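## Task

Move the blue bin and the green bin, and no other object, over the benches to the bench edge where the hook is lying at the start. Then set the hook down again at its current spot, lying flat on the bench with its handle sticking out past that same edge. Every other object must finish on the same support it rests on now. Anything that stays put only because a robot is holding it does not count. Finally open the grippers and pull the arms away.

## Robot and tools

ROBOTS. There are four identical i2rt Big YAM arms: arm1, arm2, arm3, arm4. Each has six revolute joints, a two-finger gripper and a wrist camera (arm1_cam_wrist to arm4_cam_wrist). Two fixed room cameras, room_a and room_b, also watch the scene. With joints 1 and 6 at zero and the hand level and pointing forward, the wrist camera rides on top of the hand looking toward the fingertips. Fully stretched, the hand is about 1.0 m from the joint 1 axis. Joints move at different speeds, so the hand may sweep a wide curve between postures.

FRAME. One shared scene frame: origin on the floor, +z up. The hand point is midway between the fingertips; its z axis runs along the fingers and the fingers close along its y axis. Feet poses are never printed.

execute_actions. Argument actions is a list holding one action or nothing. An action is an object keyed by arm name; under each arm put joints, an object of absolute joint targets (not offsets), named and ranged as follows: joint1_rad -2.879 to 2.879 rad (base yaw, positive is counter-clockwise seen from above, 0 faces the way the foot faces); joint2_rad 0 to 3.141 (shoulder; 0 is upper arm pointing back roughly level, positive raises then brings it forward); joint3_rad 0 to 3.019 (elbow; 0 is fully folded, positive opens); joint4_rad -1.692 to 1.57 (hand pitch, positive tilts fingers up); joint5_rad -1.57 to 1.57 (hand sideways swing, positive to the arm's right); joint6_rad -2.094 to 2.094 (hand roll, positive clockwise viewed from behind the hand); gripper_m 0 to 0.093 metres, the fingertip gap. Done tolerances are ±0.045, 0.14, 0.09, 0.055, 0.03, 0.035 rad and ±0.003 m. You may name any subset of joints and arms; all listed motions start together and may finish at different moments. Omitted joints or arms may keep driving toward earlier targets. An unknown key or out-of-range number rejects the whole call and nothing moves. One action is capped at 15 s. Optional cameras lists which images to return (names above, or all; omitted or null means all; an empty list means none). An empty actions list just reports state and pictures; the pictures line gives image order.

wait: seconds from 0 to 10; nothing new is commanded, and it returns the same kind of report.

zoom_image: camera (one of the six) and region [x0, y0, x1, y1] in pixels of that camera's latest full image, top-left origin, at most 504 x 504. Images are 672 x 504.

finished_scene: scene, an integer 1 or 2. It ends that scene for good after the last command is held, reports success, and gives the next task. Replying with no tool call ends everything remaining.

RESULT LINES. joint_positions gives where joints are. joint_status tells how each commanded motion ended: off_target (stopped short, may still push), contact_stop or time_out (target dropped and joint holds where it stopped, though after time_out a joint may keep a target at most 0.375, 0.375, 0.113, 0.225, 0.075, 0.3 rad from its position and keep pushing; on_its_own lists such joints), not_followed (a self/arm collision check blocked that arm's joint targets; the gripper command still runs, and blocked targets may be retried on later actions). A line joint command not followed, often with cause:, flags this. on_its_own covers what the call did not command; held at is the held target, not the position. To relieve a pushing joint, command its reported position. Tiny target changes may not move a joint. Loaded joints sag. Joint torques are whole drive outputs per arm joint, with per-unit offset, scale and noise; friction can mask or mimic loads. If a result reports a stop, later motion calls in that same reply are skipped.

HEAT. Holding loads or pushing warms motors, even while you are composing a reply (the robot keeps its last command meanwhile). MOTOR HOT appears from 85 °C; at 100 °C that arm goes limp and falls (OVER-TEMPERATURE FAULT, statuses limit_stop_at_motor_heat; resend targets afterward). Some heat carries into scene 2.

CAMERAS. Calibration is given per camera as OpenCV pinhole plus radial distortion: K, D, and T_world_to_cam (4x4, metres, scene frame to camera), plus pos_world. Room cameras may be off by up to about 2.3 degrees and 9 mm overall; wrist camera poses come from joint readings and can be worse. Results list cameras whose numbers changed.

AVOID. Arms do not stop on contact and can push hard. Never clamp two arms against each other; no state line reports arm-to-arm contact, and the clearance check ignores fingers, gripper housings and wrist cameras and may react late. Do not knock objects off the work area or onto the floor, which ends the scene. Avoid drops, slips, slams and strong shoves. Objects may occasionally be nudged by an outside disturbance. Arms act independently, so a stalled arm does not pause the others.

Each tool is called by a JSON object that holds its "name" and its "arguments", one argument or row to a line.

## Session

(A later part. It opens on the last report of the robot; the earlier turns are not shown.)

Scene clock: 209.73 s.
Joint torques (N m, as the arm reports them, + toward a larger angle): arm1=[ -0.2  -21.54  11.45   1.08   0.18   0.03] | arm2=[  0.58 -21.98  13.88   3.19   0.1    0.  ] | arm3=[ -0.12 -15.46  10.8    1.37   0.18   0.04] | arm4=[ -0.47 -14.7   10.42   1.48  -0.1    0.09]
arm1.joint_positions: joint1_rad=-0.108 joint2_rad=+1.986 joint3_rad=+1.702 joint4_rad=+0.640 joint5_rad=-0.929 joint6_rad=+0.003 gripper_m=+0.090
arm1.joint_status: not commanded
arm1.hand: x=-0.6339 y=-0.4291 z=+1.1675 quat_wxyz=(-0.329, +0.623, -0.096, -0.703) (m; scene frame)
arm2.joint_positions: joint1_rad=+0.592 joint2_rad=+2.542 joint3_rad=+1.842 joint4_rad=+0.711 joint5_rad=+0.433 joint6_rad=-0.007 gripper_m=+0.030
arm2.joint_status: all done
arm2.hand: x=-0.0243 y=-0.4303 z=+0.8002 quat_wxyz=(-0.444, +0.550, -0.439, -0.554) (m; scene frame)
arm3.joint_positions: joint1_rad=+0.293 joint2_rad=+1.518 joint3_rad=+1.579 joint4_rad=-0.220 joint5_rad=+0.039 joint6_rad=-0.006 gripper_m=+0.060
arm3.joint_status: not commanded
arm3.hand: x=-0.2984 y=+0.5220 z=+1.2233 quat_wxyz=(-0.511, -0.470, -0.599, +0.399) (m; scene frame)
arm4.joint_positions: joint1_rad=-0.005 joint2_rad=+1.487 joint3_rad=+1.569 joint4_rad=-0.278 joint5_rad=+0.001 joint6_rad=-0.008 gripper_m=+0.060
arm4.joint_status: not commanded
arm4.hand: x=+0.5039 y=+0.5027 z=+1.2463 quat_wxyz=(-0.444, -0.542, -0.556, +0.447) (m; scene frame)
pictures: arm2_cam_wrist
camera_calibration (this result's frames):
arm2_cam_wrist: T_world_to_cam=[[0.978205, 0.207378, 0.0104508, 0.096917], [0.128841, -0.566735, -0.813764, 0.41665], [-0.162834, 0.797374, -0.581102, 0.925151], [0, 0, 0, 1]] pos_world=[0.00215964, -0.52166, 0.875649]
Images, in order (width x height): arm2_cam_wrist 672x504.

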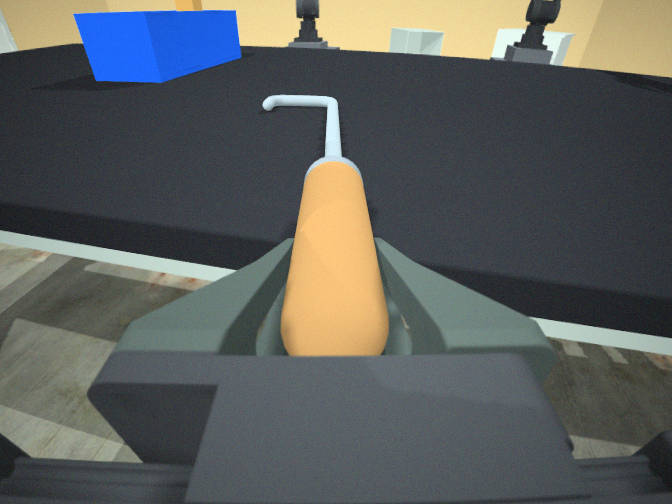

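{"name": "execute_actions", "arguments": {
  "actions": []
}}

Scene clock: 227.13 s.
Joint torques (N m, as the arm reports them, + toward a larger angle): arm1=[  0.12 -22.11  11.43   0.82   0.2    0.03] | arm2=[  0.43 -22.19  13.87   3.18   0.09   0.02] | arm3=[ -0.06 -15.42  10.74   1.4    0.17   0.03] | arm4=[ -0.06 -14.63  10.46   1.28  -0.09   0.07]
arm1.joint_positions: joint1_rad=-0.108 joint2_rad=+1.986 joint3_rad=+1.702 joint4_rad=+0.640 joint5_rad=-0.929 joint6_rad=+0.003 gripper_m=+0.090
arm1.joint_status: not commanded
arm1.hand: x=-0.6339 y=-0.4291 z=+1.1675 quat_wxyz=(-0.329, +0.623, -0.096, -0.703) (m; scene frame)
arm2.joint_positions: joint1_rad=+0.592 joint2_rad=+2.542 joint3_rad=+1.842 joint4_rad=+0.711 joint5_rad=+0.433 joint6_rad=-0.007 gripper_m=+0.030
arm2.joint_status: all done
arm2.hand: x=-0.0243 y=-0.4303 z=+0.8002 quat_wxyz=(-0.444, +0.550, -0.439, -0.554) (m; scene frame)
arm3.joint_positions: joint1_rad=+0.293 joint2_rad=+1.518 joint3_rad=+1.579 joint4_rad=-0.220 joint5_rad=+0.039 joint6_rad=-0.006 gripper_m=+0.060
arm3.joint_status: not commanded
arm3.hand: x=-0.2984 y=+0.5220 z=+1.2233 quat_wxyz=(-0.511, -0.470, -0.599, +0.399) (m; scene frame)
arm4.joint_positions: joint1_rad=-0.005 joint2_rad=+1.487 joint3_rad=+1.569 joint4_rad=-0.278 joint5_rad=+0.001 joint6_rad=-0.008 gripper_m=+0.060
arm4.joint_status: not commanded
arm4.hand: x=+0.5039 y=+0.5027 z=+1.2463 quat_wxyz=(-0.444, -0.542, -0.556, +0.447) (m; scene frame)
pictures: arm1_cam_wrist, arm2_cam_wrist, arm3_cam_wrist, arm4_cam_wrist, room_a, room_b
camera_calibration (this result's frames):
arm1_cam_wrist: T_world_to_cam=[[0.585144, 0.765013, 0.269001, 0.382655], [0.460821, -0.0407336, -0.886558, 1.31908], [-0.667271, 0.642725, -0.376369, 0.42297], [0, 0, 0, 1]] pos_world=[-0.549533, -0.510858, 1.2257]
arm2_cam_wrist: T_world_to_cam=[[0.978205, 0.207378, 0.0104508, 0.096917], [0.128841, -0.566735, -0.813764, 0.41665], [-0.162834, 0.797374, -0.581102, 0.925151], [0, 0, 0, 1]] pos_world=[0.00215964, -0.52166, 0.875649]
arm3_cam_wrist: T_world_to_cam=[[-0.969506, -0.244922, -0.00838915, -0.15322], [-0.166628, 0.683913, -0.71028, 0.46872], [0.179701, -0.687223, -0.703869, 1.40083], [0, 0, 0, 1]] pos_world=[-0.322177, 0.604594, 1.31764]
arm4_cam_wrist: T_world_to_cam=[[-0.999911, -0.00101682, 0.0132992, 0.488753], [-0.00974093, 0.736793, -0.676048, 0.478339], [-0.00911132, -0.676117, -0.736738, 1.38626], [0, 0, 0, 1]] pos_world=[0.505999, 0.585334, 1.33819]
Images, in order (width x height): arm1_cam_wrist 672x504, arm2_cam_wrist 672x504, arm3_cam_wrist 672x504, arm4_cam_wrist 672x504, room_a 672x504, room_b 672x504.

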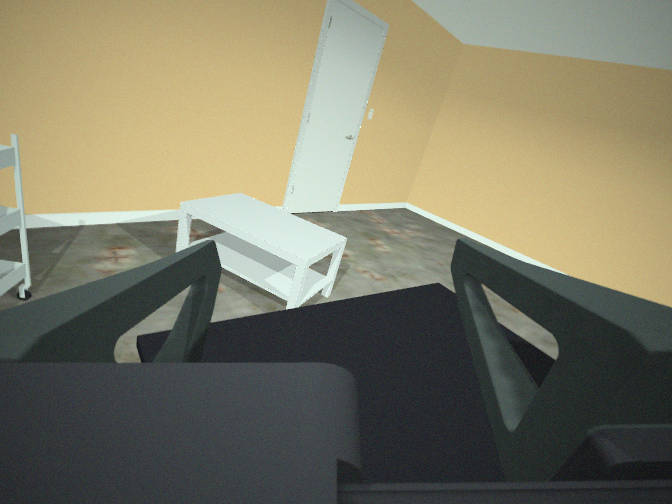

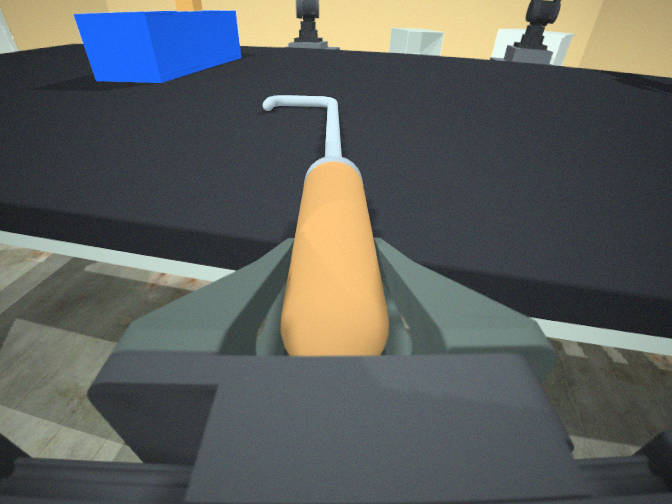

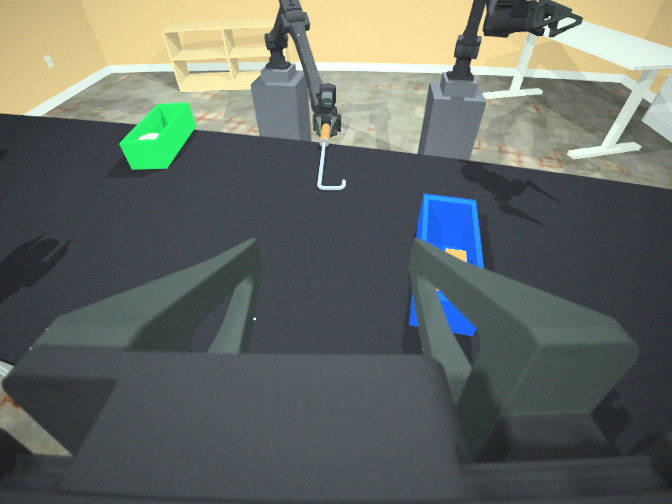

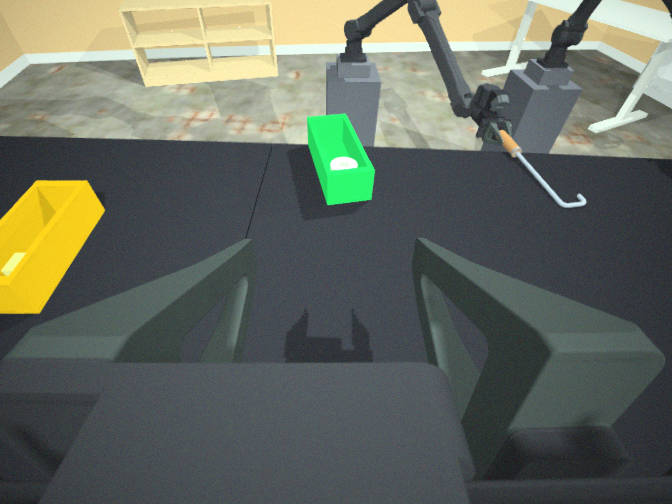

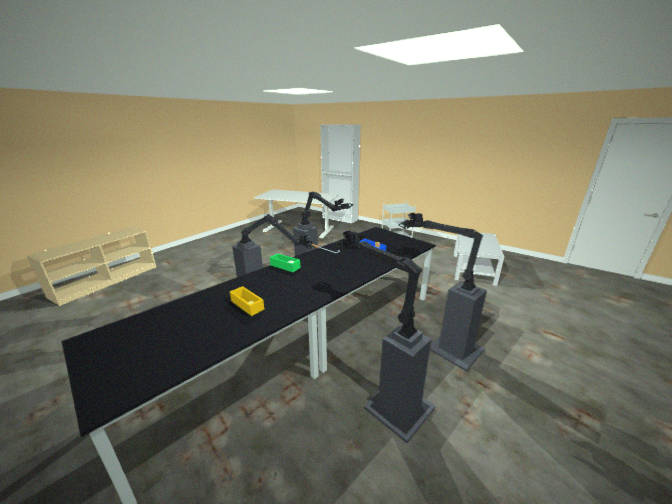

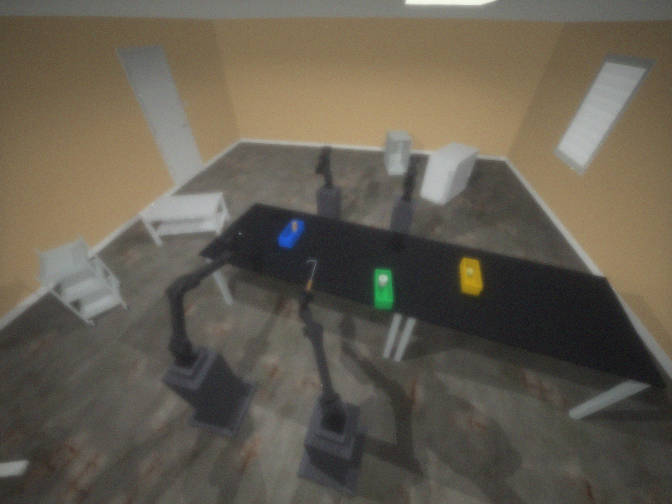

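{"name": "execute_actions", "arguments": {
  "actions": [
    {"arm2":{"joints":{"gripper_m":0.09}}}
  ],
  "cameras": []
}}

{"name": "execute_actions", "arguments": {
  "actions": [
    {"arm2":{"joints":{"joint2_rad":2.2}}}
  ],
  "cameras": ["arm2_cam_wrist"]
}}

{"name": "execute_actions", "arguments": {
  "actions": [
    {"arm2":{"joints":{"joint1_rad":-0.3,"joint2_rad":1.5,"joint3_rad":1.3}},"arm1":{"joints":{"joint1_rad":-0.5}}}
  ],
  "cameras": ["arm3_cam_wrist"]
}}

Scene clock: 231.47 s.
Joint torques (N m, as the arm reports them, + toward a larger angle): arm1=[  0.21 -21.99  11.62   1.1    0.11   0.05] | arm2=[  0.33 -22.43  13.5    3.28   0.09   0.01] | arm3=[  0.26 -15.21  10.65   1.42   0.16   0.04] | arm4=[ -0.2  -14.48  10.38   1.56  -0.09   0.11]
arm1.joint_positions: joint1_rad=-0.108 joint2_rad=+1.986 joint3_rad=+1.702 joint4_rad=+0.640 joint5_rad=-0.929 joint6_rad=+0.003 gripper_m=+0.090
arm1.joint_status: not commanded
arm1.hand: x=-0.6339 y=-0.4291 z=+1.1675 quat_wxyz=(-0.329, +0.623, -0.096, -0.703) (m; scene frame)
arm2.joint_positions: joint1_rad=+0.592 joint2_rad=+2.542 joint3_rad=+1.846 joint4_rad=+0.711 joint5_rad=+0.433 joint6_rad=-0.007 gripper_m=+0.090
arm2.joint_status: all done
arm2.hand: x=-0.0249 y=-0.4296 z=+0.8020 quat_wxyz=(-0.445, +0.549, -0.438, -0.556) (m; scene frame)
arm3.joint_positions: joint1_rad=+0.293 joint2_rad=+1.518 joint3_rad=+1.579 joint4_rad=-0.220 joint5_rad=+0.039 joint6_rad=-0.006 gripper_m=+0.060
arm3.joint_status: not commanded
arm3.hand: x=-0.2984 y=+0.5220 z=+1.2233 quat_wxyz=(-0.511, -0.470, -0.599, +0.399) (m; scene frame)
arm4.joint_positions: joint1_rad=-0.005 joint2_rad=+1.487 joint3_rad=+1.569 joint4_rad=-0.278 joint5_rad=+0.001 joint6_rad=-0.008 gripper_m=+0.060
arm4.joint_status: not commanded
arm4.hand: x=+0.5039 y=+0.5027 z=+1.2463 quat_wxyz=(-0.444, -0.542, -0.556, +0.447) (m; scene frame)
pictures: none
No camera images: the call's "cameras" was empty. Leave "cameras" out to get every camera's image.

Scene clock: 233.07 s.
Joint torques (N m, as the arm reports them, + toward a larger angle): arm1=[  0.17 -21.66  11.49   0.94   0.26  -0.01] | arm2=[  0.54 -20.94  11.58   2.59  -0.02   0.01] | arm3=[ -0.05 -15.57  10.69   1.35   0.13   0.05] | arm4=[  0.28 -14.09  10.45   1.41  -0.1    0.08]
arm1.joint_positions: joint1_rad=-0.108 joint2_rad=+1.986 joint3_rad=+1.702 joint4_rad=+0.640 joint5_rad=-0.929 joint6_rad=+0.003 gripper_m=+0.090
arm1.joint_status: not commanded
arm1.hand: x=-0.6339 y=-0.4291 z=+1.1675 quat_wxyz=(-0.329, +0.623, -0.096, -0.703) (m; scene frame)
arm2.joint_positions: joint1_rad=+0.592 joint2_rad=+2.213 joint3_rad=+1.889 joint4_rad=+0.720 joint5_rad=+0.433 joint6_rad=-0.007 gripper_m=+0.090
arm2.joint_status: all done
arm2.hand: x=-0.0136 y=-0.4441 z=+1.1158 quat_wxyz=(-0.468, +0.408, -0.398, -0.675) (m; scene frame)
arm3.joint_positions: joint1_rad=+0.293 joint2_rad=+1.518 joint3_rad=+1.579 joint4_rad=-0.220 joint5_rad=+0.039 joint6_rad=-0.006 gripper_m=+0.060
arm3.joint_status: not commanded
arm3.hand: x=-0.2984 y=+0.5220 z=+1.2233 quat_wxyz=(-0.511, -0.470, -0.599, +0.399) (m; scene frame)
arm4.joint_positions: joint1_rad=-0.005 joint2_rad=+1.487 joint3_rad=+1.569 joint4_rad=-0.278 joint5_rad=+0.001 joint6_rad=-0.008 gripper_m=+0.060
arm4.joint_status: not commanded
arm4.hand: x=+0.5039 y=+0.5027 z=+1.2463 quat_wxyz=(-0.444, -0.542, -0.556, +0.447) (m; scene frame)
pictures: arm2_cam_wrist
camera_calibration (this result's frames):
arm2_cam_wrist: T_world_to_cam=[[0.961297, 0.229268, -0.152785, 0.277581], [-0.0813267, -0.293708, -0.952429, 0.93735], [-0.263236, 0.927993, -0.263695, 0.823817], [0, 0, 0, 1]] pos_world=[0.0262518, -0.552831, 1.15241]
Images, in order (width x height): arm2_cam_wrist 672x504.

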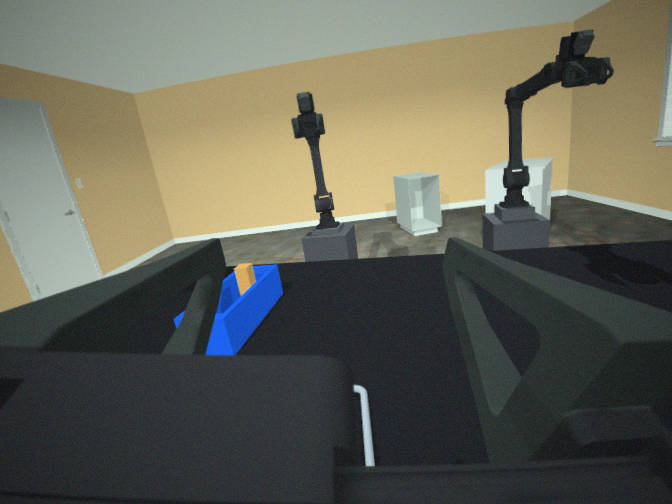

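Scene clock: 234.80 s.
Joint torques (N m, as the arm reports them, + toward a larger angle): arm1=[ -2.06 -21.96  11.63   1.05   0.08   0.01] | arm2=[  0.46 -10.32  11.53   2.33  -0.28  -0.01] | arm3=[ -0.1  -15.58  10.65   1.39   0.16   0.04] | arm4=[  0.62 -14.33  10.68   1.47  -0.13   0.09]
arm1.joint_positions: joint1_rad=-0.494 joint2_rad=+1.987 joint3_rad=+1.702 joint4_rad=+0.640 joint5_rad=-0.926 joint6_rad=+0.003 gripper_m=+0.090
arm1.joint_status: all done
arm1.hand: x=-0.3334 y=-0.4274 z=+1.1674 quat_wxyz=(-0.459, +0.593, -0.215, -0.626) (m; scene frame)
arm2.joint_positions: joint1_rad=-0.299 joint2_rad=+1.501 joint3_rad=+1.292 joint4_rad=+0.720 joint5_rad=+0.438 joint6_rad=-0.007 gripper_m=+0.090
arm2.joint_status: all done
arm2.hand: x=+0.6841 y=-0.5809 z=+1.3015 quat_wxyz=(-0.731, +0.160, -0.503, -0.433) (m; scene frame)
arm3.joint_positions: joint1_rad=+0.293 joint2_rad=+1.518 joint3_rad=+1.579 joint4_rad=-0.220 joint5_rad=+0.039 joint6_rad=-0.006 gripper_m=+0.060
arm3.joint_status: not commanded
arm3.hand: x=-0.2984 y=+0.5220 z=+1.2233 quat_wxyz=(-0.511, -0.470, -0.599, +0.399) (m; scene frame)
arm4.joint_positions: joint1_rad=-0.005 joint2_rad=+1.487 joint3_rad=+1.569 joint4_rad=-0.278 joint5_rad=+0.001 joint6_rad=-0.008 gripper_m=+0.060
arm4.joint_status: not commanded
arm4.hand: x=+0.5039 y=+0.5027 z=+1.2463 quat_wxyz=(-0.444, -0.542, -0.556, +0.447) (m; scene frame)
pictures: arm3_cam_wrist
camera_calibration (this result's frames):
arm3_cam_wrist: T_world_to_cam=[[-0.969506, -0.244922, -0.00838915, -0.15322], [-0.166628, 0.683913, -0.71028, 0.46872], [0.179701, -0.687223, -0.703869, 1.40083], [0, 0, 0, 1]] pos_world=[-0.322177, 0.604594, 1.31764]
Images, in order (width x height): arm3_cam_wrist 672x504.

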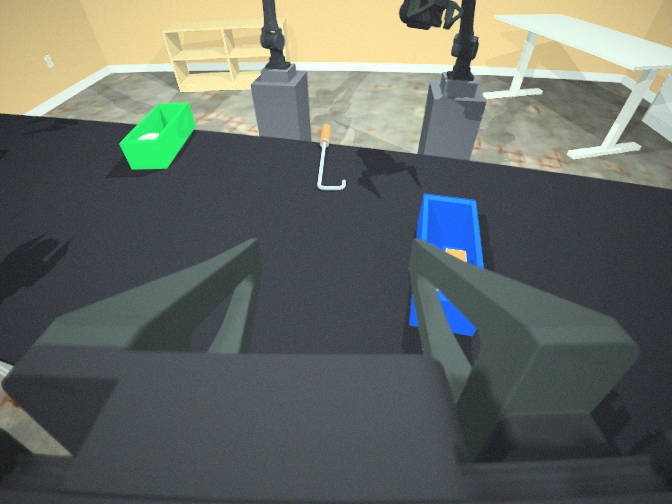

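{"name": "execute_actions", "arguments": {
  "actions": [
    {"arm1":{"joints":{"joint1_rad":-0.852,"joint2_rad":2.5,"joint3_rad":2.03,"joint4_rad":0.57}}}
  ],
  "cameras": ["arm1_cam_wrist","arm3_cam_wrist"]
}}

Scene clock: 239.30 s.
Joint torques (N m, as the arm reports them, + toward a larger angle): arm1=[ -2.   -28.23  14.71   1.49  -0.03   0.01] | arm2=[  0.33 -10.31  11.54   2.31  -0.27  -0.01] | arm3=[  0.06 -15.46  10.76   1.31   0.19   0.05] | arm4=[ -0.28 -14.68  10.58   1.62  -0.11   0.04]
arm1.joint_positions: joint1_rad=-0.849 joint2_rad=+2.496 joint3_rad=+1.989 joint4_rad=+0.567 joint5_rad=-0.926 joint6_rad=+0.003 gripper_m=+0.090
arm1.joint_status: all done
arm1.hand: x=-0.0048 y=-0.4478 z=+0.8937 quat_wxyz=(-0.466, +0.550, -0.426, -0.547) (m; scene frame)
arm2.joint_positions: joint1_rad=-0.299 joint2_rad=+1.501 joint3_rad=+1.292 joint4_rad=+0.720 joint5_rad=+0.438 joint6_rad=-0.007 gripper_m=+0.090
arm2.joint_status: not commanded
arm2.hand: x=+0.6841 y=-0.5809 z=+1.3015 quat_wxyz=(-0.731, +0.160, -0.503, -0.433) (m; scene frame)
arm3.joint_positions: joint1_rad=+0.293 joint2_rad=+1.518 joint3_rad=+1.579 joint4_rad=-0.220 joint5_rad=+0.039 joint6_rad=-0.006 gripper_m=+0.060
arm3.joint_status: not commanded
arm3.hand: x=-0.2984 y=+0.5220 z=+1.2233 quat_wxyz=(-0.511, -0.470, -0.599, +0.399) (m; scene frame)
arm4.joint_positions: joint1_rad=-0.005 joint2_rad=+1.487 joint3_rad=+1.569 joint4_rad=-0.278 joint5_rad=+0.001 joint6_rad=-0.008 gripper_m=+0.060
arm4.joint_status: not commanded
arm4.hand: x=+0.5039 y=+0.5027 z=+1.2463 quat_wxyz=(-0.444, -0.542, -0.556, +0.447) (m; scene frame)
pictures: arm1_cam_wrist, arm3_cam_wrist
camera_calibration (this result's frames):
arm1_cam_wrist: T_world_to_cam=[[0.978966, 0.19995, 0.0405712, 0.0555306], [0.143557, -0.533772, -0.833354, 0.515888], [-0.144974, 0.82165, -0.551248, 0.990646], [0, 0, 0, 1]] pos_world=[0.0151952, -0.5497, 0.973756]
arm3_cam_wrist: T_world_to_cam=[[-0.969506, -0.244922, -0.00838915, -0.15322], [-0.166628, 0.683913, -0.71028, 0.46872], [0.179701, -0.687223, -0.703869, 1.40083], [0, 0, 0, 1]] pos_world=[-0.322177, 0.604594, 1.31764]
Images, in order (width x height): arm1_cam_wrist 672x504, arm3_cam_wrist 672x504.

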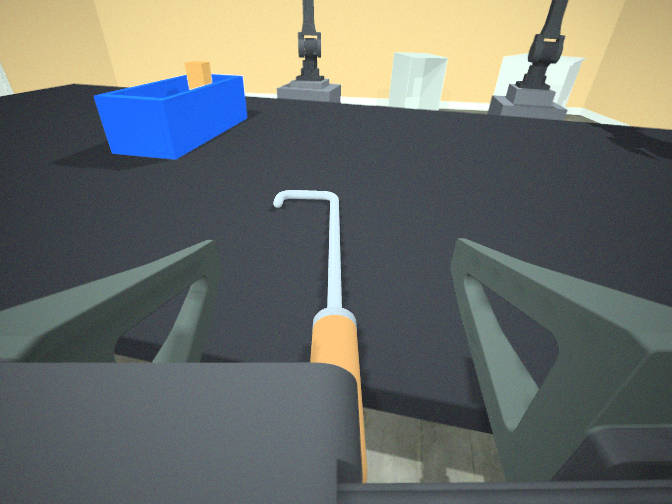

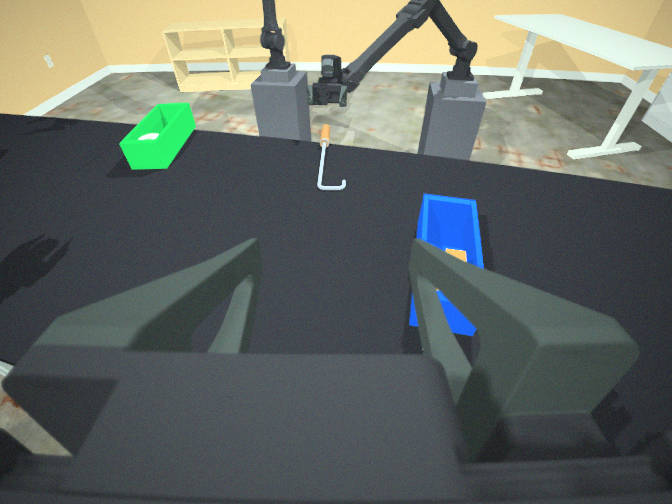

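Well centered. Descend.

{"name": "execute_actions", "arguments": {
  "actions": [
    {"arm1":{"joints":{"joint1_rad":-0.845,"joint2_rad":2.665,"joint3_rad":2.10,"joint4_rad":0.625}}}
  ],
  "cameras": ["arm1_cam_wrist","arm3_cam_wrist"]
}}

Scene clock: 243.33 s.
Joint torques (N m, as the arm reports them, + toward a larger angle): arm1=[ -0.52 -28.52  13.11   1.57  -0.08  -0.02] | arm2=[  0.42 -10.21  11.54   2.34  -0.27  -0.02] | arm3=[ -0.02 -15.5   10.75   1.3    0.16   0.01] | arm4=[ -0.18 -14.69  10.44   1.44  -0.11   0.09]
arm1.joint_positions: joint1_rad=-0.849 joint2_rad=+2.673 joint3_rad=+2.074 joint4_rad=+0.615 joint5_rad=-0.926 joint6_rad=+0.003 gripper_m=+0.090
arm1.joint_status: all done
arm1.hand: x=-0.0001 y=-0.4430 z=+0.7928 quat_wxyz=(-0.451, +0.549, -0.442, -0.548) (m; scene frame)
arm2.joint_positions: joint1_rad=-0.299 joint2_rad=+1.501 joint3_rad=+1.292 joint4_rad=+0.720 joint5_rad=+0.438 joint6_rad=-0.007 gripper_m=+0.090
arm2.joint_status: not commanded
arm2.hand: x=+0.6841 y=-0.5809 z=+1.3015 quat_wxyz=(-0.731, +0.160, -0.503, -0.433) (m; scene frame)
arm3.joint_positions: joint1_rad=+0.293 joint2_rad=+1.518 joint3_rad=+1.579 joint4_rad=-0.220 joint5_rad=+0.039 joint6_rad=-0.006 gripper_m=+0.060
arm3.joint_status: not commanded
arm3.hand: x=-0.2984 y=+0.5220 z=+1.2233 quat_wxyz=(-0.511, -0.470, -0.599, +0.399) (m; scene frame)
arm4.joint_positions: joint1_rad=-0.005 joint2_rad=+1.487 joint3_rad=+1.569 joint4_rad=-0.278 joint5_rad=+0.001 joint6_rad=-0.008 gripper_m=+0.060
arm4.joint_status: not commanded
arm4.hand: x=+0.5039 y=+0.5027 z=+1.2463 quat_wxyz=(-0.444, -0.542, -0.556, +0.447) (m; scene frame)
pictures: arm1_cam_wrist, arm3_cam_wrist
camera_calibration (this result's frames):
arm1_cam_wrist: T_world_to_cam=[[0.979592, 0.200916, 0.00561599, 0.0821605], [0.119756, -0.56099, -0.819115, 0.410314], [-0.161423, 0.803071, -0.573603, 0.941185], [0, 0, 0, 1]] pos_world=[0.0223072, -0.542163, 0.875499]
arm3_cam_wrist: T_world_to_cam=[[-0.969506, -0.244922, -0.00838915, -0.15322], [-0.166628, 0.683913, -0.71028, 0.46872], [0.179701, -0.687223, -0.703869, 1.40083], [0, 0, 0, 1]] pos_world=[-0.322177, 0.604594, 1.31764]
Images, in order (width x height): arm1_cam_wrist 672x504, arm3_cam_wrist 672x504.

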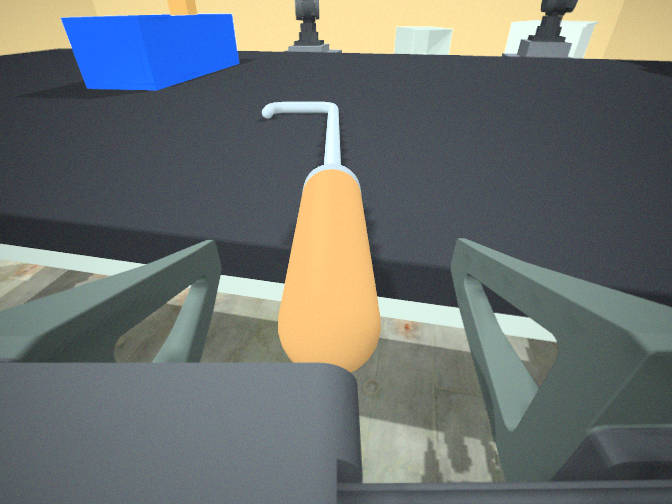

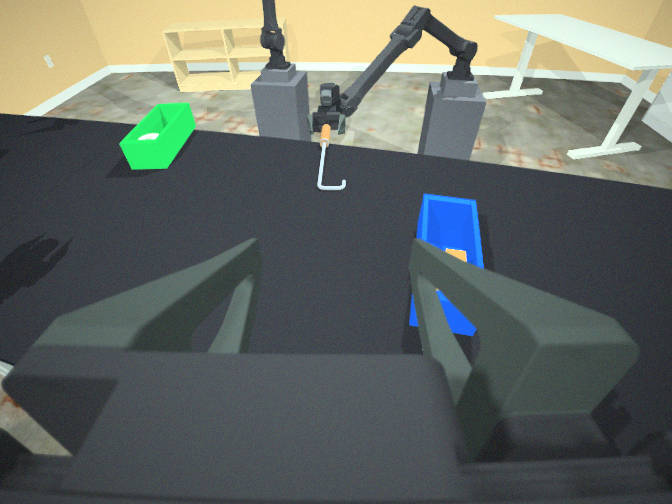

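{"name": "execute_actions", "arguments": {
  "actions": [
    {"arm1":{"joints":{"gripper_m":0.0}}}
  ],
  "cameras": ["arm1_cam_wrist"]
}}

{"name": "execute_actions", "arguments": {
  "actions": [
    {"arm1":{"joints":{"joint2_rad":2.50,"joint3_rad":2.04,"joint4_rad":0.55,"joint6_rad":-1.57}}}
  ],
  "cameras": ["arm1_cam_wrist","arm3_cam_wrist"]
}}

Scene clock: 247.13 s.
Joint torques (N m, as the arm reports them, + toward a larger angle): arm1=[ -0.17 -29.01  13.1    1.68  -0.01  -0.04] | arm2=[  0.51 -10.32  11.55   2.37  -0.27   0.  ] | arm3=[ -0.04 -15.48  10.77   1.27   0.16   0.04] | arm4=[  0.06 -14.44  10.32   1.48  -0.14   0.06]
arm1.joint_positions: joint1_rad=-0.849 joint2_rad=+2.673 joint3_rad=+2.074 joint4_rad=+0.615 joint5_rad=-0.927 joint6_rad=+0.003 gripper_m=+0.030
arm1.joint_status: gripper_m off_target (ended at +0.030, target +0.000)
arm1.hand: x=-0.0003 y=-0.4430 z=+0.7928 quat_wxyz=(-0.450, +0.550, -0.441, -0.548) (m; scene frame)
arm2.joint_positions: joint1_rad=-0.299 joint2_rad=+1.501 joint3_rad=+1.292 joint4_rad=+0.720 joint5_rad=+0.438 joint6_rad=-0.007 gripper_m=+0.090
arm2.joint_status: not commanded
arm2.hand: x=+0.6841 y=-0.5809 z=+1.3015 quat_wxyz=(-0.731, +0.160, -0.503, -0.433) (m; scene frame)
arm3.joint_positions: joint1_rad=+0.293 joint2_rad=+1.518 joint3_rad=+1.579 joint4_rad=-0.220 joint5_rad=+0.039 joint6_rad=-0.006 gripper_m=+0.060
arm3.joint_status: not commanded
arm3.hand: x=-0.2984 y=+0.5220 z=+1.2233 quat_wxyz=(-0.511, -0.470, -0.599, +0.399) (m; scene frame)
arm4.joint_positions: joint1_rad=-0.005 joint2_rad=+1.487 joint3_rad=+1.569 joint4_rad=-0.278 joint5_rad=+0.001 joint6_rad=-0.008 gripper_m=+0.060
arm4.joint_status: not commanded
arm4.hand: x=+0.5039 y=+0.5027 z=+1.2463 quat_wxyz=(-0.444, -0.542, -0.556, +0.447) (m; scene frame)
pictures: arm1_cam_wrist
camera_calibration (this result's frames):
arm1_cam_wrist: T_world_to_cam=[[0.97936, 0.202034, 0.00600409, 0.0825449], [0.12071, -0.560801, -0.819104, 0.410388], [-0.16212, 0.802923, -0.573614, 0.941127], [0, 0, 0, 1]] pos_world=[0.0221962, -0.542183, 0.875498]
Images, in order (width x height): arm1_cam_wrist 672x504.

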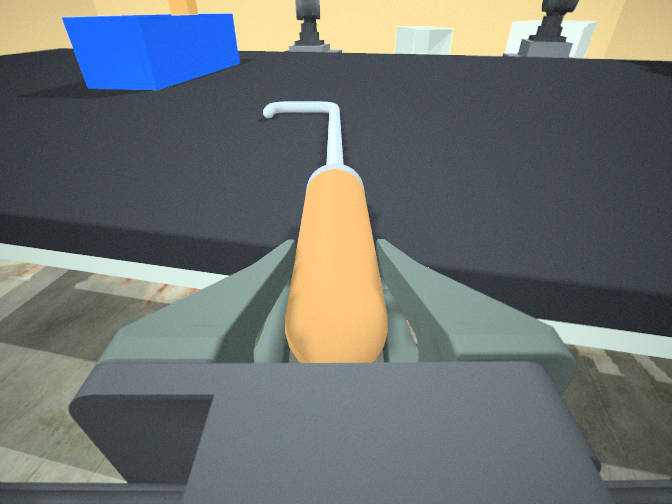

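Scene clock: 249.30 s.
Joint torques (N m, as the arm reports them, + toward a larger angle): arm1=[ -0.55 -29.91  12.57   1.72   0.01  -0.22] | arm2=[  0.28 -10.09  11.45   2.35  -0.29  -0.01] | arm3=[  0.   -15.66  10.79   1.41   0.16   0.03] | arm4=[ -0.23 -14.65  10.44   1.4   -0.13   0.07]
arm1.joint_positions: joint1_rad=-0.849 joint2_rad=+2.520 joint3_rad=+2.022 joint4_rad=+0.532 joint5_rad=-0.927 joint6_rad=-1.543 gripper_m=+0.030
arm1.joint_status: all done
arm1.hand: x=-0.0015 y=-0.4433 z=+0.8844 quat_wxyz=(-0.709, +0.697, +0.073, -0.073) (m; scene frame)
arm2.joint_positions: joint1_rad=-0.299 joint2_rad=+1.501 joint3_rad=+1.292 joint4_rad=+0.720 joint5_rad=+0.438 joint6_rad=-0.007 gripper_m=+0.090
arm2.joint_status: not commanded
arm2.hand: x=+0.6841 y=-0.5809 z=+1.3015 quat_wxyz=(-0.731, +0.160, -0.503, -0.433) (m; scene frame)
arm3.joint_positions: joint1_rad=+0.293 joint2_rad=+1.518 joint3_rad=+1.579 joint4_rad=-0.220 joint5_rad=+0.039 joint6_rad=-0.006 gripper_m=+0.060
arm3.joint_status: not commanded
arm3.hand: x=-0.2984 y=+0.5220 z=+1.2233 quat_wxyz=(-0.511, -0.470, -0.599, +0.399) (m; scene frame)
arm4.joint_positions: joint1_rad=-0.005 joint2_rad=+1.487 joint3_rad=+1.569 joint4_rad=-0.278 joint5_rad=+0.001 joint6_rad=-0.008 gripper_m=+0.060
arm4.joint_status: not commanded
arm4.hand: x=+0.5039 y=+0.5027 z=+1.2463 quat_wxyz=(-0.444, -0.542, -0.556, +0.447) (m; scene frame)
pictures: arm1_cam_wrist, arm3_cam_wrist
camera_calibration (this result's frames):
arm1_cam_wrist: T_world_to_cam=[[0.00808653, -0.018628, 0.999794, -0.894933], [0.917359, -0.397785, -0.0148312, -0.15238], [0.397979, 0.91729, 0.0138719, 0.525708], [0, 0, 0, 1]] pos_world=[-0.0621973, -0.559512, 0.885196]
arm3_cam_wrist: T_world_to_cam=[[-0.969506, -0.244922, -0.00838915, -0.15322], [-0.166628, 0.683913, -0.71028, 0.46872], [0.179701, -0.687223, -0.703869, 1.40083], [0, 0, 0, 1]] pos_world=[-0.322177, 0.604594, 1.31764]
Images, in order (width x height): arm1_cam_wrist 672x504, arm3_cam_wrist 672x504.

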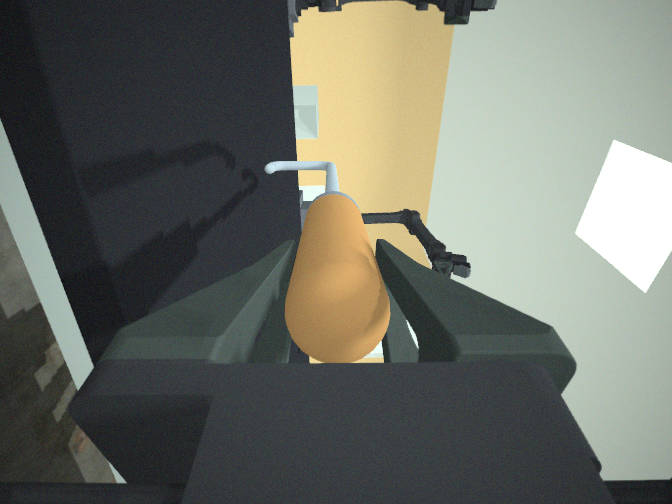

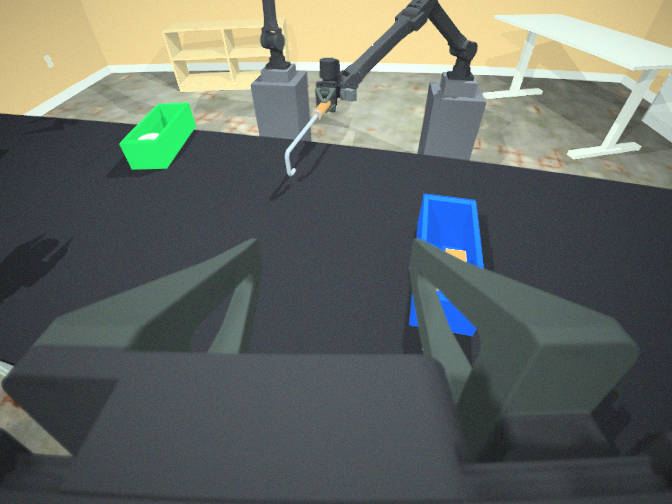

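{"name": "execute_actions", "arguments": {
  "actions": [
    {"arm1":{"joints":{"joint1_rad":-0.205,"joint2_rad":2.17,"joint3_rad":1.86,"joint4_rad":0.60,"joint5_rad":-0.24}}}
  ],
  "cameras": ["arm1_cam_wrist","arm3_cam_wrist","room_b"]
}}

Scene clock: 271.43 s.
Joint torques (N m, as the arm reports them, + toward a larger angle): arm1=[ -0.65 -29.35  15.48   2.51   0.1   -0.12] | arm2=[  0.08 -10.33  11.53   2.32  -0.28  -0.01] | arm3=[ -0.02 -15.91  10.74   1.34   0.15   0.04] | arm4=[  0.41 -14.13  10.66   1.47  -0.1    0.12]
arm1.joint_positions: joint1_rad=-0.198 joint2_rad=+2.209 joint3_rad=+1.819 joint4_rad=+0.568 joint5_rad=-0.242 joint6_rad=-1.547 gripper_m=+0.030
arm1.joint_status: all done
arm1.hand: x=-0.4589 y=-0.3029 z=+1.0548 quat_wxyz=(-0.762, +0.642, +0.063, -0.059) (m; scene frame)
arm2.joint_positions: joint1_rad=-0.299 joint2_rad=+1.501 joint3_rad=+1.292 joint4_rad=+0.720 joint5_rad=+0.438 joint6_rad=-0.007 gripper_m=+0.090
arm2.joint_status: not commanded
arm2.hand: x=+0.6841 y=-0.5809 z=+1.3015 quat_wxyz=(-0.731, +0.160, -0.503, -0.433) (m; scene frame)
arm3.joint_positions: joint1_rad=+0.293 joint2_rad=+1.518 joint3_rad=+1.579 joint4_rad=-0.220 joint5_rad=+0.039 joint6_rad=-0.006 gripper_m=+0.060
arm3.joint_status: not commanded
arm3.hand: x=-0.2984 y=+0.5220 z=+1.2233 quat_wxyz=(-0.511, -0.470, -0.599, +0.399) (m; scene frame)
arm4.joint_positions: joint1_rad=-0.005 joint2_rad=+1.487 joint3_rad=+1.569 joint4_rad=-0.278 joint5_rad=+0.001 joint6_rad=-0.008 gripper_m=+0.060
arm4.joint_status: not commanded
arm4.hand: x=+0.5039 y=+0.5027 z=+1.2463 quat_wxyz=(-0.444, -0.542, -0.556, +0.447) (m; scene frame)
pictures: arm1_cam_wrist, arm3_cam_wrist, room_b
camera_calibration (this result's frames):
arm1_cam_wrist: T_world_to_cam=[[0.0152513, -0.171066, 0.985142, -1.08646], [0.903266, -0.42018, -0.0869463, 0.388444], [0.42881, 0.891171, 0.14811, 0.441226], [0, 0, 0, 1]] pos_world=[-0.5235, -0.415848, 1.03874]
arm3_cam_wrist: T_world_to_cam=[[-0.969506, -0.244922, -0.00838915, -0.15322], [-0.166628, 0.683913, -0.71028, 0.46872], [0.179701, -0.687223, -0.703869, 1.40083], [0, 0, 0, 1]] pos_world=[-0.322177, 0.604594, 1.31764]
Images, in order (width x height): arm1_cam_wrist 672x504, arm3_cam_wrist 672x504, room_b 672x504.

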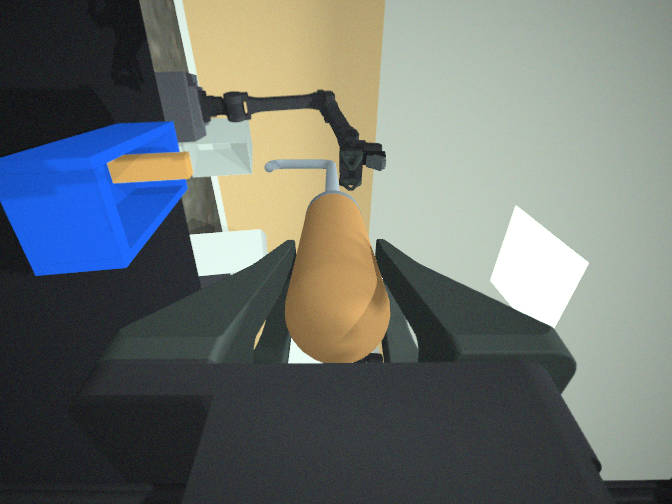

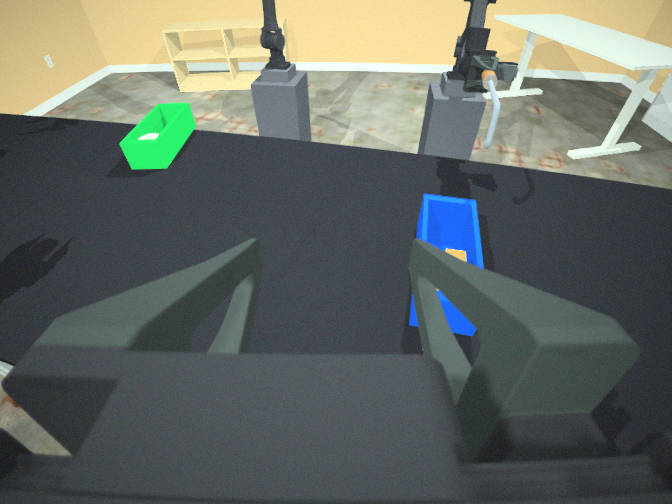

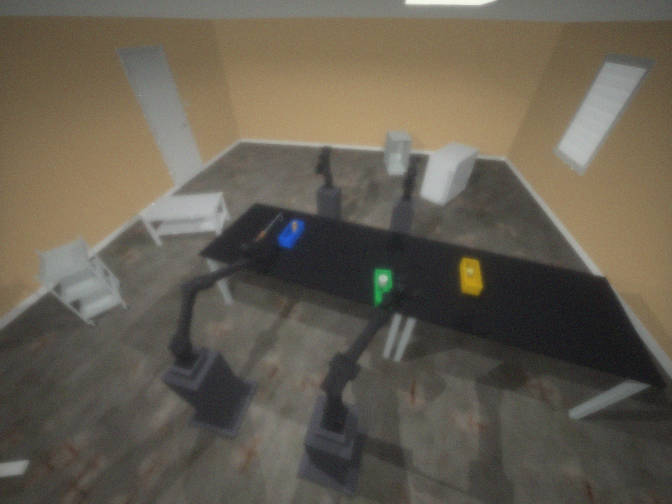

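{"name": "execute_actions", "arguments": {
  "actions": [
    {"arm1":{"joints":{"joint1_rad":-0.235,"joint2_rad":2.25,"joint3_rad":1.875,"joint4_rad":0.56}}}
  ],
  "cameras": ["arm1_cam_wrist","arm3_cam_wrist"]
}}

Scene clock: 282.90 s.
Joint torques (N m, as the arm reports them, + toward a larger angle): arm1=[ -1.52 -31.49  16.92   2.9   -0.03  -0.12] | arm2=[ 0.52 -9.98 11.52  2.29 -0.27 -0.03] | arm3=[  0.11 -15.28  10.74   1.35   0.15   0.05] | arm4=[  0.17 -14.26  10.58   1.27  -0.17   0.07]
arm1.joint_positions: joint1_rad=-0.237 joint2_rad=+2.299 joint3_rad=+1.819 joint4_rad=+0.524 joint5_rad=-0.240 joint6_rad=-1.547 gripper_m=+0.030
arm1.joint_status: all done
arm1.hand: x=-0.4221 y=-0.2931 z=+0.9649 quat_wxyz=(-0.719, +0.692, +0.041, -0.052) (m; scene frame)
arm2.joint_positions: joint1_rad=-0.299 joint2_rad=+1.501 joint3_rad=+1.292 joint4_rad=+0.720 joint5_rad=+0.438 joint6_rad=-0.007 gripper_m=+0.090
arm2.joint_status: not commanded
arm2.hand: x=+0.6841 y=-0.5809 z=+1.3015 quat_wxyz=(-0.731, +0.160, -0.503, -0.433) (m; scene frame)
arm3.joint_positions: joint1_rad=+0.293 joint2_rad=+1.518 joint3_rad=+1.579 joint4_rad=-0.220 joint5_rad=+0.039 joint6_rad=-0.006 gripper_m=+0.060
arm3.joint_status: not commanded
arm3.hand: x=-0.2984 y=+0.5220 z=+1.2233 quat_wxyz=(-0.511, -0.470, -0.599, +0.399) (m; scene frame)
arm4.joint_positions: joint1_rad=-0.005 joint2_rad=+1.487 joint3_rad=+1.569 joint4_rad=-0.278 joint5_rad=+0.001 joint6_rad=-0.008 gripper_m=+0.060
arm4.joint_status: not commanded
arm4.hand: x=+0.5039 y=+0.5027 z=+1.2463 quat_wxyz=(-0.444, -0.542, -0.556, +0.447) (m; scene frame)
pictures: arm1_cam_wrist, arm3_cam_wrist
camera_calibration (this result's frames):
arm1_cam_wrist: T_world_to_cam=[[0.022977, -0.0383072, 0.999002, -0.967958], [0.8841, -0.465735, -0.0381931, 0.28295], [0.466733, 0.884095, 0.0231662, 0.564502], [0, 0, 0, 1]] pos_world=[-0.491387, -0.404374, 0.964721]
arm3_cam_wrist: T_world_to_cam=[[-0.969506, -0.244922, -0.00838915, -0.15322], [-0.166628, 0.683913, -0.71028, 0.46872], [0.179701, -0.687223, -0.703869, 1.40083], [0, 0, 0, 1]] pos_world=[-0.322177, 0.604594, 1.31764]
Images, in order (width x height): arm1_cam_wrist 672x504, arm3_cam_wrist 672x504.

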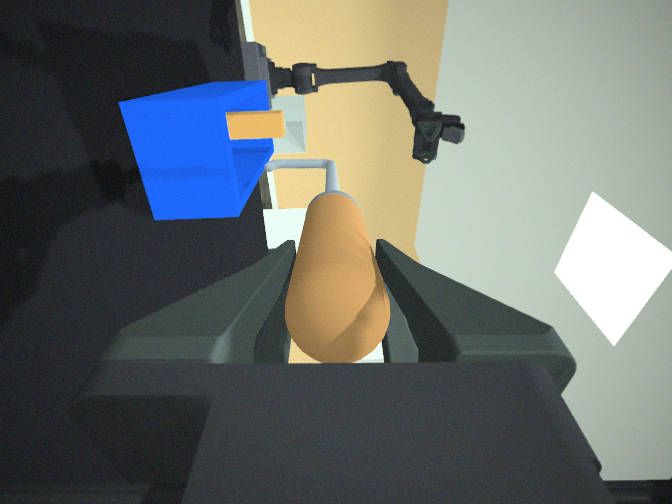

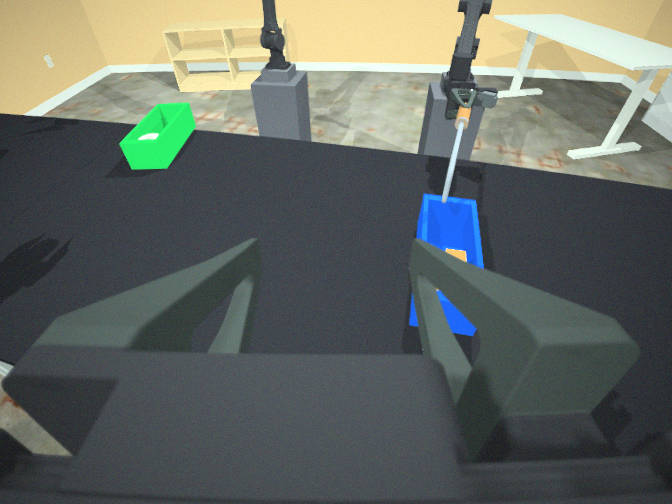

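{"name": "execute_actions", "arguments": {
  "actions": [
    {"arm1":{"joints":{"joint1_rad":-0.218,"joint2_rad":2.29,"joint3_rad":1.98,"joint4_rad":0.52}}}
  ],
  "cameras": []
}}

{"name": "execute_actions", "arguments": {
  "actions": [
    {"arm1":{"joints":{"joint2_rad":2.36}}}
  ],
  "cameras": ["arm1_cam_wrist","arm3_cam_wrist"]
}}

Scene clock: 290.50 s.
Joint torques (N m, as the arm reports them, + toward a larger angle): arm1=[ -0.06 -30.4   19.7    2.47  -0.01  -0.12] | arm2=[  0.45 -10.    11.59   2.38  -0.29  -0.01] | arm3=[  0.01 -15.45  10.79   1.3    0.16   0.04] | arm4=[ -0.13 -14.83  10.56   1.44  -0.12   0.06]
arm1.joint_positions: joint1_rad=-0.223 joint2_rad=+2.323 joint3_rad=+1.895 joint4_rad=+0.491 joint5_rad=-0.240 joint6_rad=-1.547 gripper_m=+0.030
arm1.joint_status: all done
arm1.hand: x=-0.4339 y=-0.2783 z=+0.9806 quat_wxyz=(-0.725, +0.685, +0.047, -0.056) (m; scene frame)
arm2.joint_positions: joint1_rad=-0.299 joint2_rad=+1.501 joint3_rad=+1.292 joint4_rad=+0.720 joint5_rad=+0.438 joint6_rad=-0.007 gripper_m=+0.090
arm2.joint_status: not commanded
arm2.hand: x=+0.6841 y=-0.5809 z=+1.3015 quat_wxyz=(-0.731, +0.160, -0.503, -0.433) (m; scene frame)
arm3.joint_positions: joint1_rad=+0.293 joint2_rad=+1.518 joint3_rad=+1.579 joint4_rad=-0.220 joint5_rad=+0.039 joint6_rad=-0.006 gripper_m=+0.060
arm3.joint_status: not commanded
arm3.hand: x=-0.2984 y=+0.5220 z=+1.2233 quat_wxyz=(-0.511, -0.470, -0.599, +0.399) (m; scene frame)
arm4.joint_positions: joint1_rad=-0.005 joint2_rad=+1.487 joint3_rad=+1.569 joint4_rad=-0.278 joint5_rad=+0.001 joint6_rad=-0.008 gripper_m=+0.060
arm4.joint_status: not commanded
arm4.hand: x=+0.5039 y=+0.5027 z=+1.2463 quat_wxyz=(-0.444, -0.542, -0.556, +0.447) (m; scene frame)
pictures: none
No camera images: the call's "cameras" was empty. Leave "cameras" out to get every camera's image.

Scene clock: 291.50 s.
Joint torques (N m, as the arm reports them, + toward a larger angle): arm1=[ -0.02 -32.13  18.59   2.75  -0.07  -0.05] | arm2=[  0.34 -10.41  11.52   2.37  -0.28  -0.02] | arm3=[ -0.01 -15.34  10.68   1.32   0.17   0.07] | arm4=[  0.63 -14.75  10.52   1.56  -0.13   0.08]
arm1.joint_positions: joint1_rad=-0.223 joint2_rad=+2.404 joint3_rad=+1.905 joint4_rad=+0.486 joint5_rad=-0.240 joint6_rad=-1.547 gripper_m=+0.030
arm1.joint_status: all done
arm1.hand: x=-0.4331 y=-0.2725 z=+0.9119 quat_wxyz=(-0.699, +0.712, +0.043, -0.060) (m; scene frame)
arm2.joint_positions: joint1_rad=-0.299 joint2_rad=+1.501 joint3_rad=+1.292 joint4_rad=+0.720 joint5_rad=+0.438 joint6_rad=-0.007 gripper_m=+0.090
arm2.joint_status: not commanded
arm2.hand: x=+0.6841 y=-0.5809 z=+1.3015 quat_wxyz=(-0.731, +0.160, -0.503, -0.433) (m; scene frame)
arm3.joint_positions: joint1_rad=+0.293 joint2_rad=+1.518 joint3_rad=+1.579 joint4_rad=-0.220 joint5_rad=+0.039 joint6_rad=-0.006 gripper_m=+0.060
arm3.joint_status: not commanded
arm3.hand: x=-0.2984 y=+0.5220 z=+1.2233 quat_wxyz=(-0.511, -0.470, -0.599, +0.399) (m; scene frame)
arm4.joint_positions: joint1_rad=-0.005 joint2_rad=+1.487 joint3_rad=+1.569 joint4_rad=-0.278 joint5_rad=+0.001 joint6_rad=-0.008 gripper_m=+0.060
arm4.joint_status: not commanded
arm4.hand: x=+0.5039 y=+0.5027 z=+1.2463 quat_wxyz=(-0.444, -0.542, -0.556, +0.447) (m; scene frame)
pictures: arm1_cam_wrist, arm3_cam_wrist
camera_calibration (this result's frames):
arm1_cam_wrist: T_world_to_cam=[[0.028877, 0.0178559, 0.999423, -0.896446], [0.890541, -0.454561, -0.0176097, 0.287367], [0.453985, 0.890537, -0.0290277, 0.596535], [0, 0, 0, 1]] pos_world=[-0.500843, -0.384603, 0.918306]
arm3_cam_wrist: T_world_to_cam=[[-0.969506, -0.244922, -0.00838915, -0.15322], [-0.166628, 0.683913, -0.71028, 0.46872], [0.179701, -0.687223, -0.703869, 1.40083], [0, 0, 0, 1]] pos_world=[-0.322177, 0.604594, 1.31764]
Images, in order (width x height): arm1_cam_wrist 672x504, arm3_cam_wrist 672x504.

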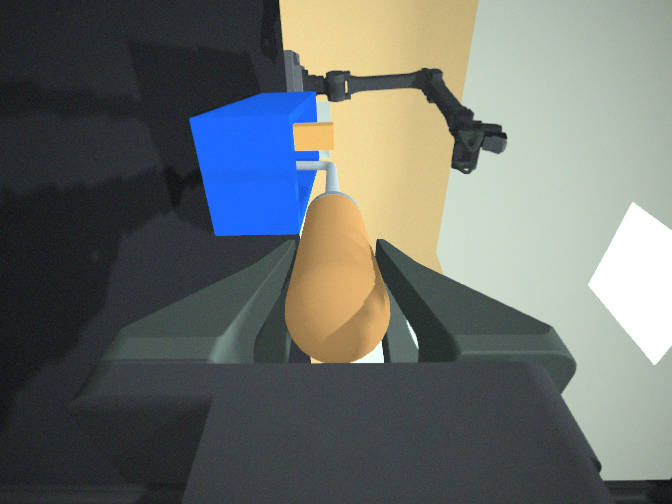

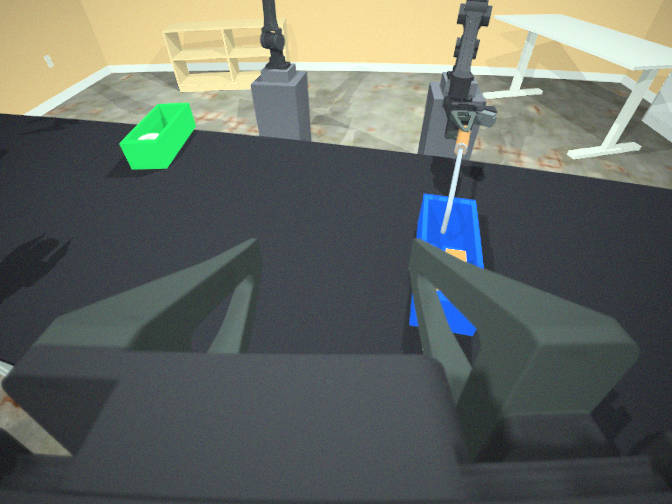

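{"name": "execute_actions", "arguments": {
  "actions": [
    {"arm1":{"joints":{"joint2_rad":2.12,"joint3_rad":1.635,"joint4_rad":0.45}}}
  ],
  "cameras": ["arm1_cam_wrist","arm3_cam_wrist"]
}}

Scene clock: 303.17 s.
Joint torques (N m, as the arm reports them, + toward a larger angle): arm1=[  0.11 -26.18  13.03   2.5   -0.04  -0.05] | arm2=[  0.48 -10.18  11.59   2.37  -0.29  -0.01] | arm3=[ -0.05 -15.62  10.7    1.37   0.16   0.05] | arm4=[  0.43 -14.13  10.48   1.42  -0.12   0.1 ]
arm1.joint_positions: joint1_rad=-0.223 joint2_rad=+2.142 joint3_rad=+1.614 joint4_rad=+0.419 joint5_rad=-0.239 joint6_rad=-1.552 gripper_m=+0.030
arm1.joint_status: all done
arm1.hand: x=-0.4398 y=-0.3430 z=+0.9571 quat_wxyz=(-0.664, +0.744, +0.038, -0.063) (m; scene frame)
arm2.joint_positions: joint1_rad=-0.299 joint2_rad=+1.501 joint3_rad=+1.292 joint4_rad=+0.720 joint5_rad=+0.438 joint6_rad=-0.007 gripper_m=+0.090
arm2.joint_status: not commanded
arm2.hand: x=+0.6841 y=-0.5809 z=+1.3015 quat_wxyz=(-0.731, +0.160, -0.503, -0.433) (m; scene frame)
arm3.joint_positions: joint1_rad=+0.293 joint2_rad=+1.518 joint3_rad=+1.579 joint4_rad=-0.220 joint5_rad=+0.039 joint6_rad=-0.006 gripper_m=+0.060
arm3.joint_status: not commanded
arm3.hand: x=-0.2984 y=+0.5220 z=+1.2233 quat_wxyz=(-0.511, -0.470, -0.599, +0.399) (m; scene frame)
arm4.joint_positions: joint1_rad=-0.005 joint2_rad=+1.487 joint3_rad=+1.569 joint4_rad=-0.278 joint5_rad=+0.001 joint6_rad=-0.008 gripper_m=+0.060
arm4.joint_status: not commanded
arm4.hand: x=+0.5039 y=+0.5027 z=+1.2463 quat_wxyz=(-0.444, -0.542, -0.556, +0.447) (m; scene frame)
pictures: arm1_cam_wrist, arm3_cam_wrist
camera_calibration (this result's frames):
arm1_cam_wrist: T_world_to_cam=[[0.0322989, 0.112431, 0.993134, -0.900209], [0.890253, -0.454907, 0.0225461, 0.223408], [0.454319, 0.883413, -0.114785, 0.743411], [0, 0, 0, 1]] pos_world=[-0.50756, -0.453897, 0.974324]
arm3_cam_wrist: T_world_to_cam=[[-0.969506, -0.244922, -0.00838915, -0.15322], [-0.166628, 0.683913, -0.71028, 0.46872], [0.179701, -0.687223, -0.703869, 1.40083], [0, 0, 0, 1]] pos_world=[-0.322177, 0.604594, 1.31764]
Images, in order (width x height): arm1_cam_wrist 672x504, arm3_cam_wrist 672x504.

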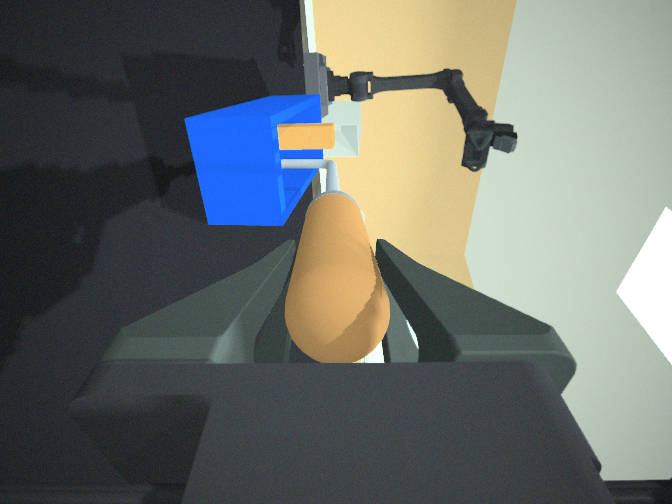

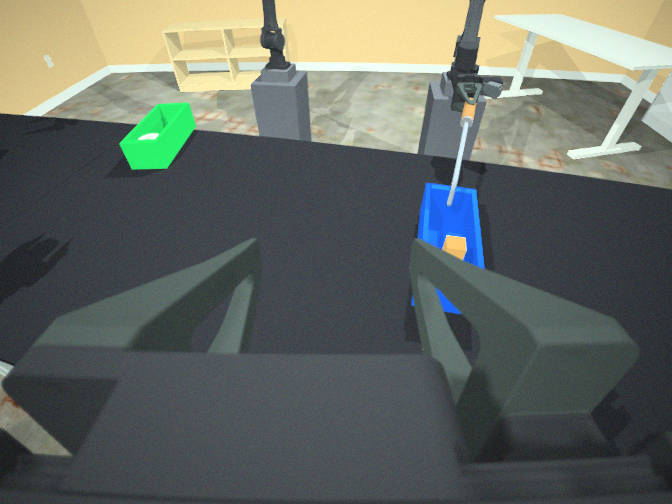

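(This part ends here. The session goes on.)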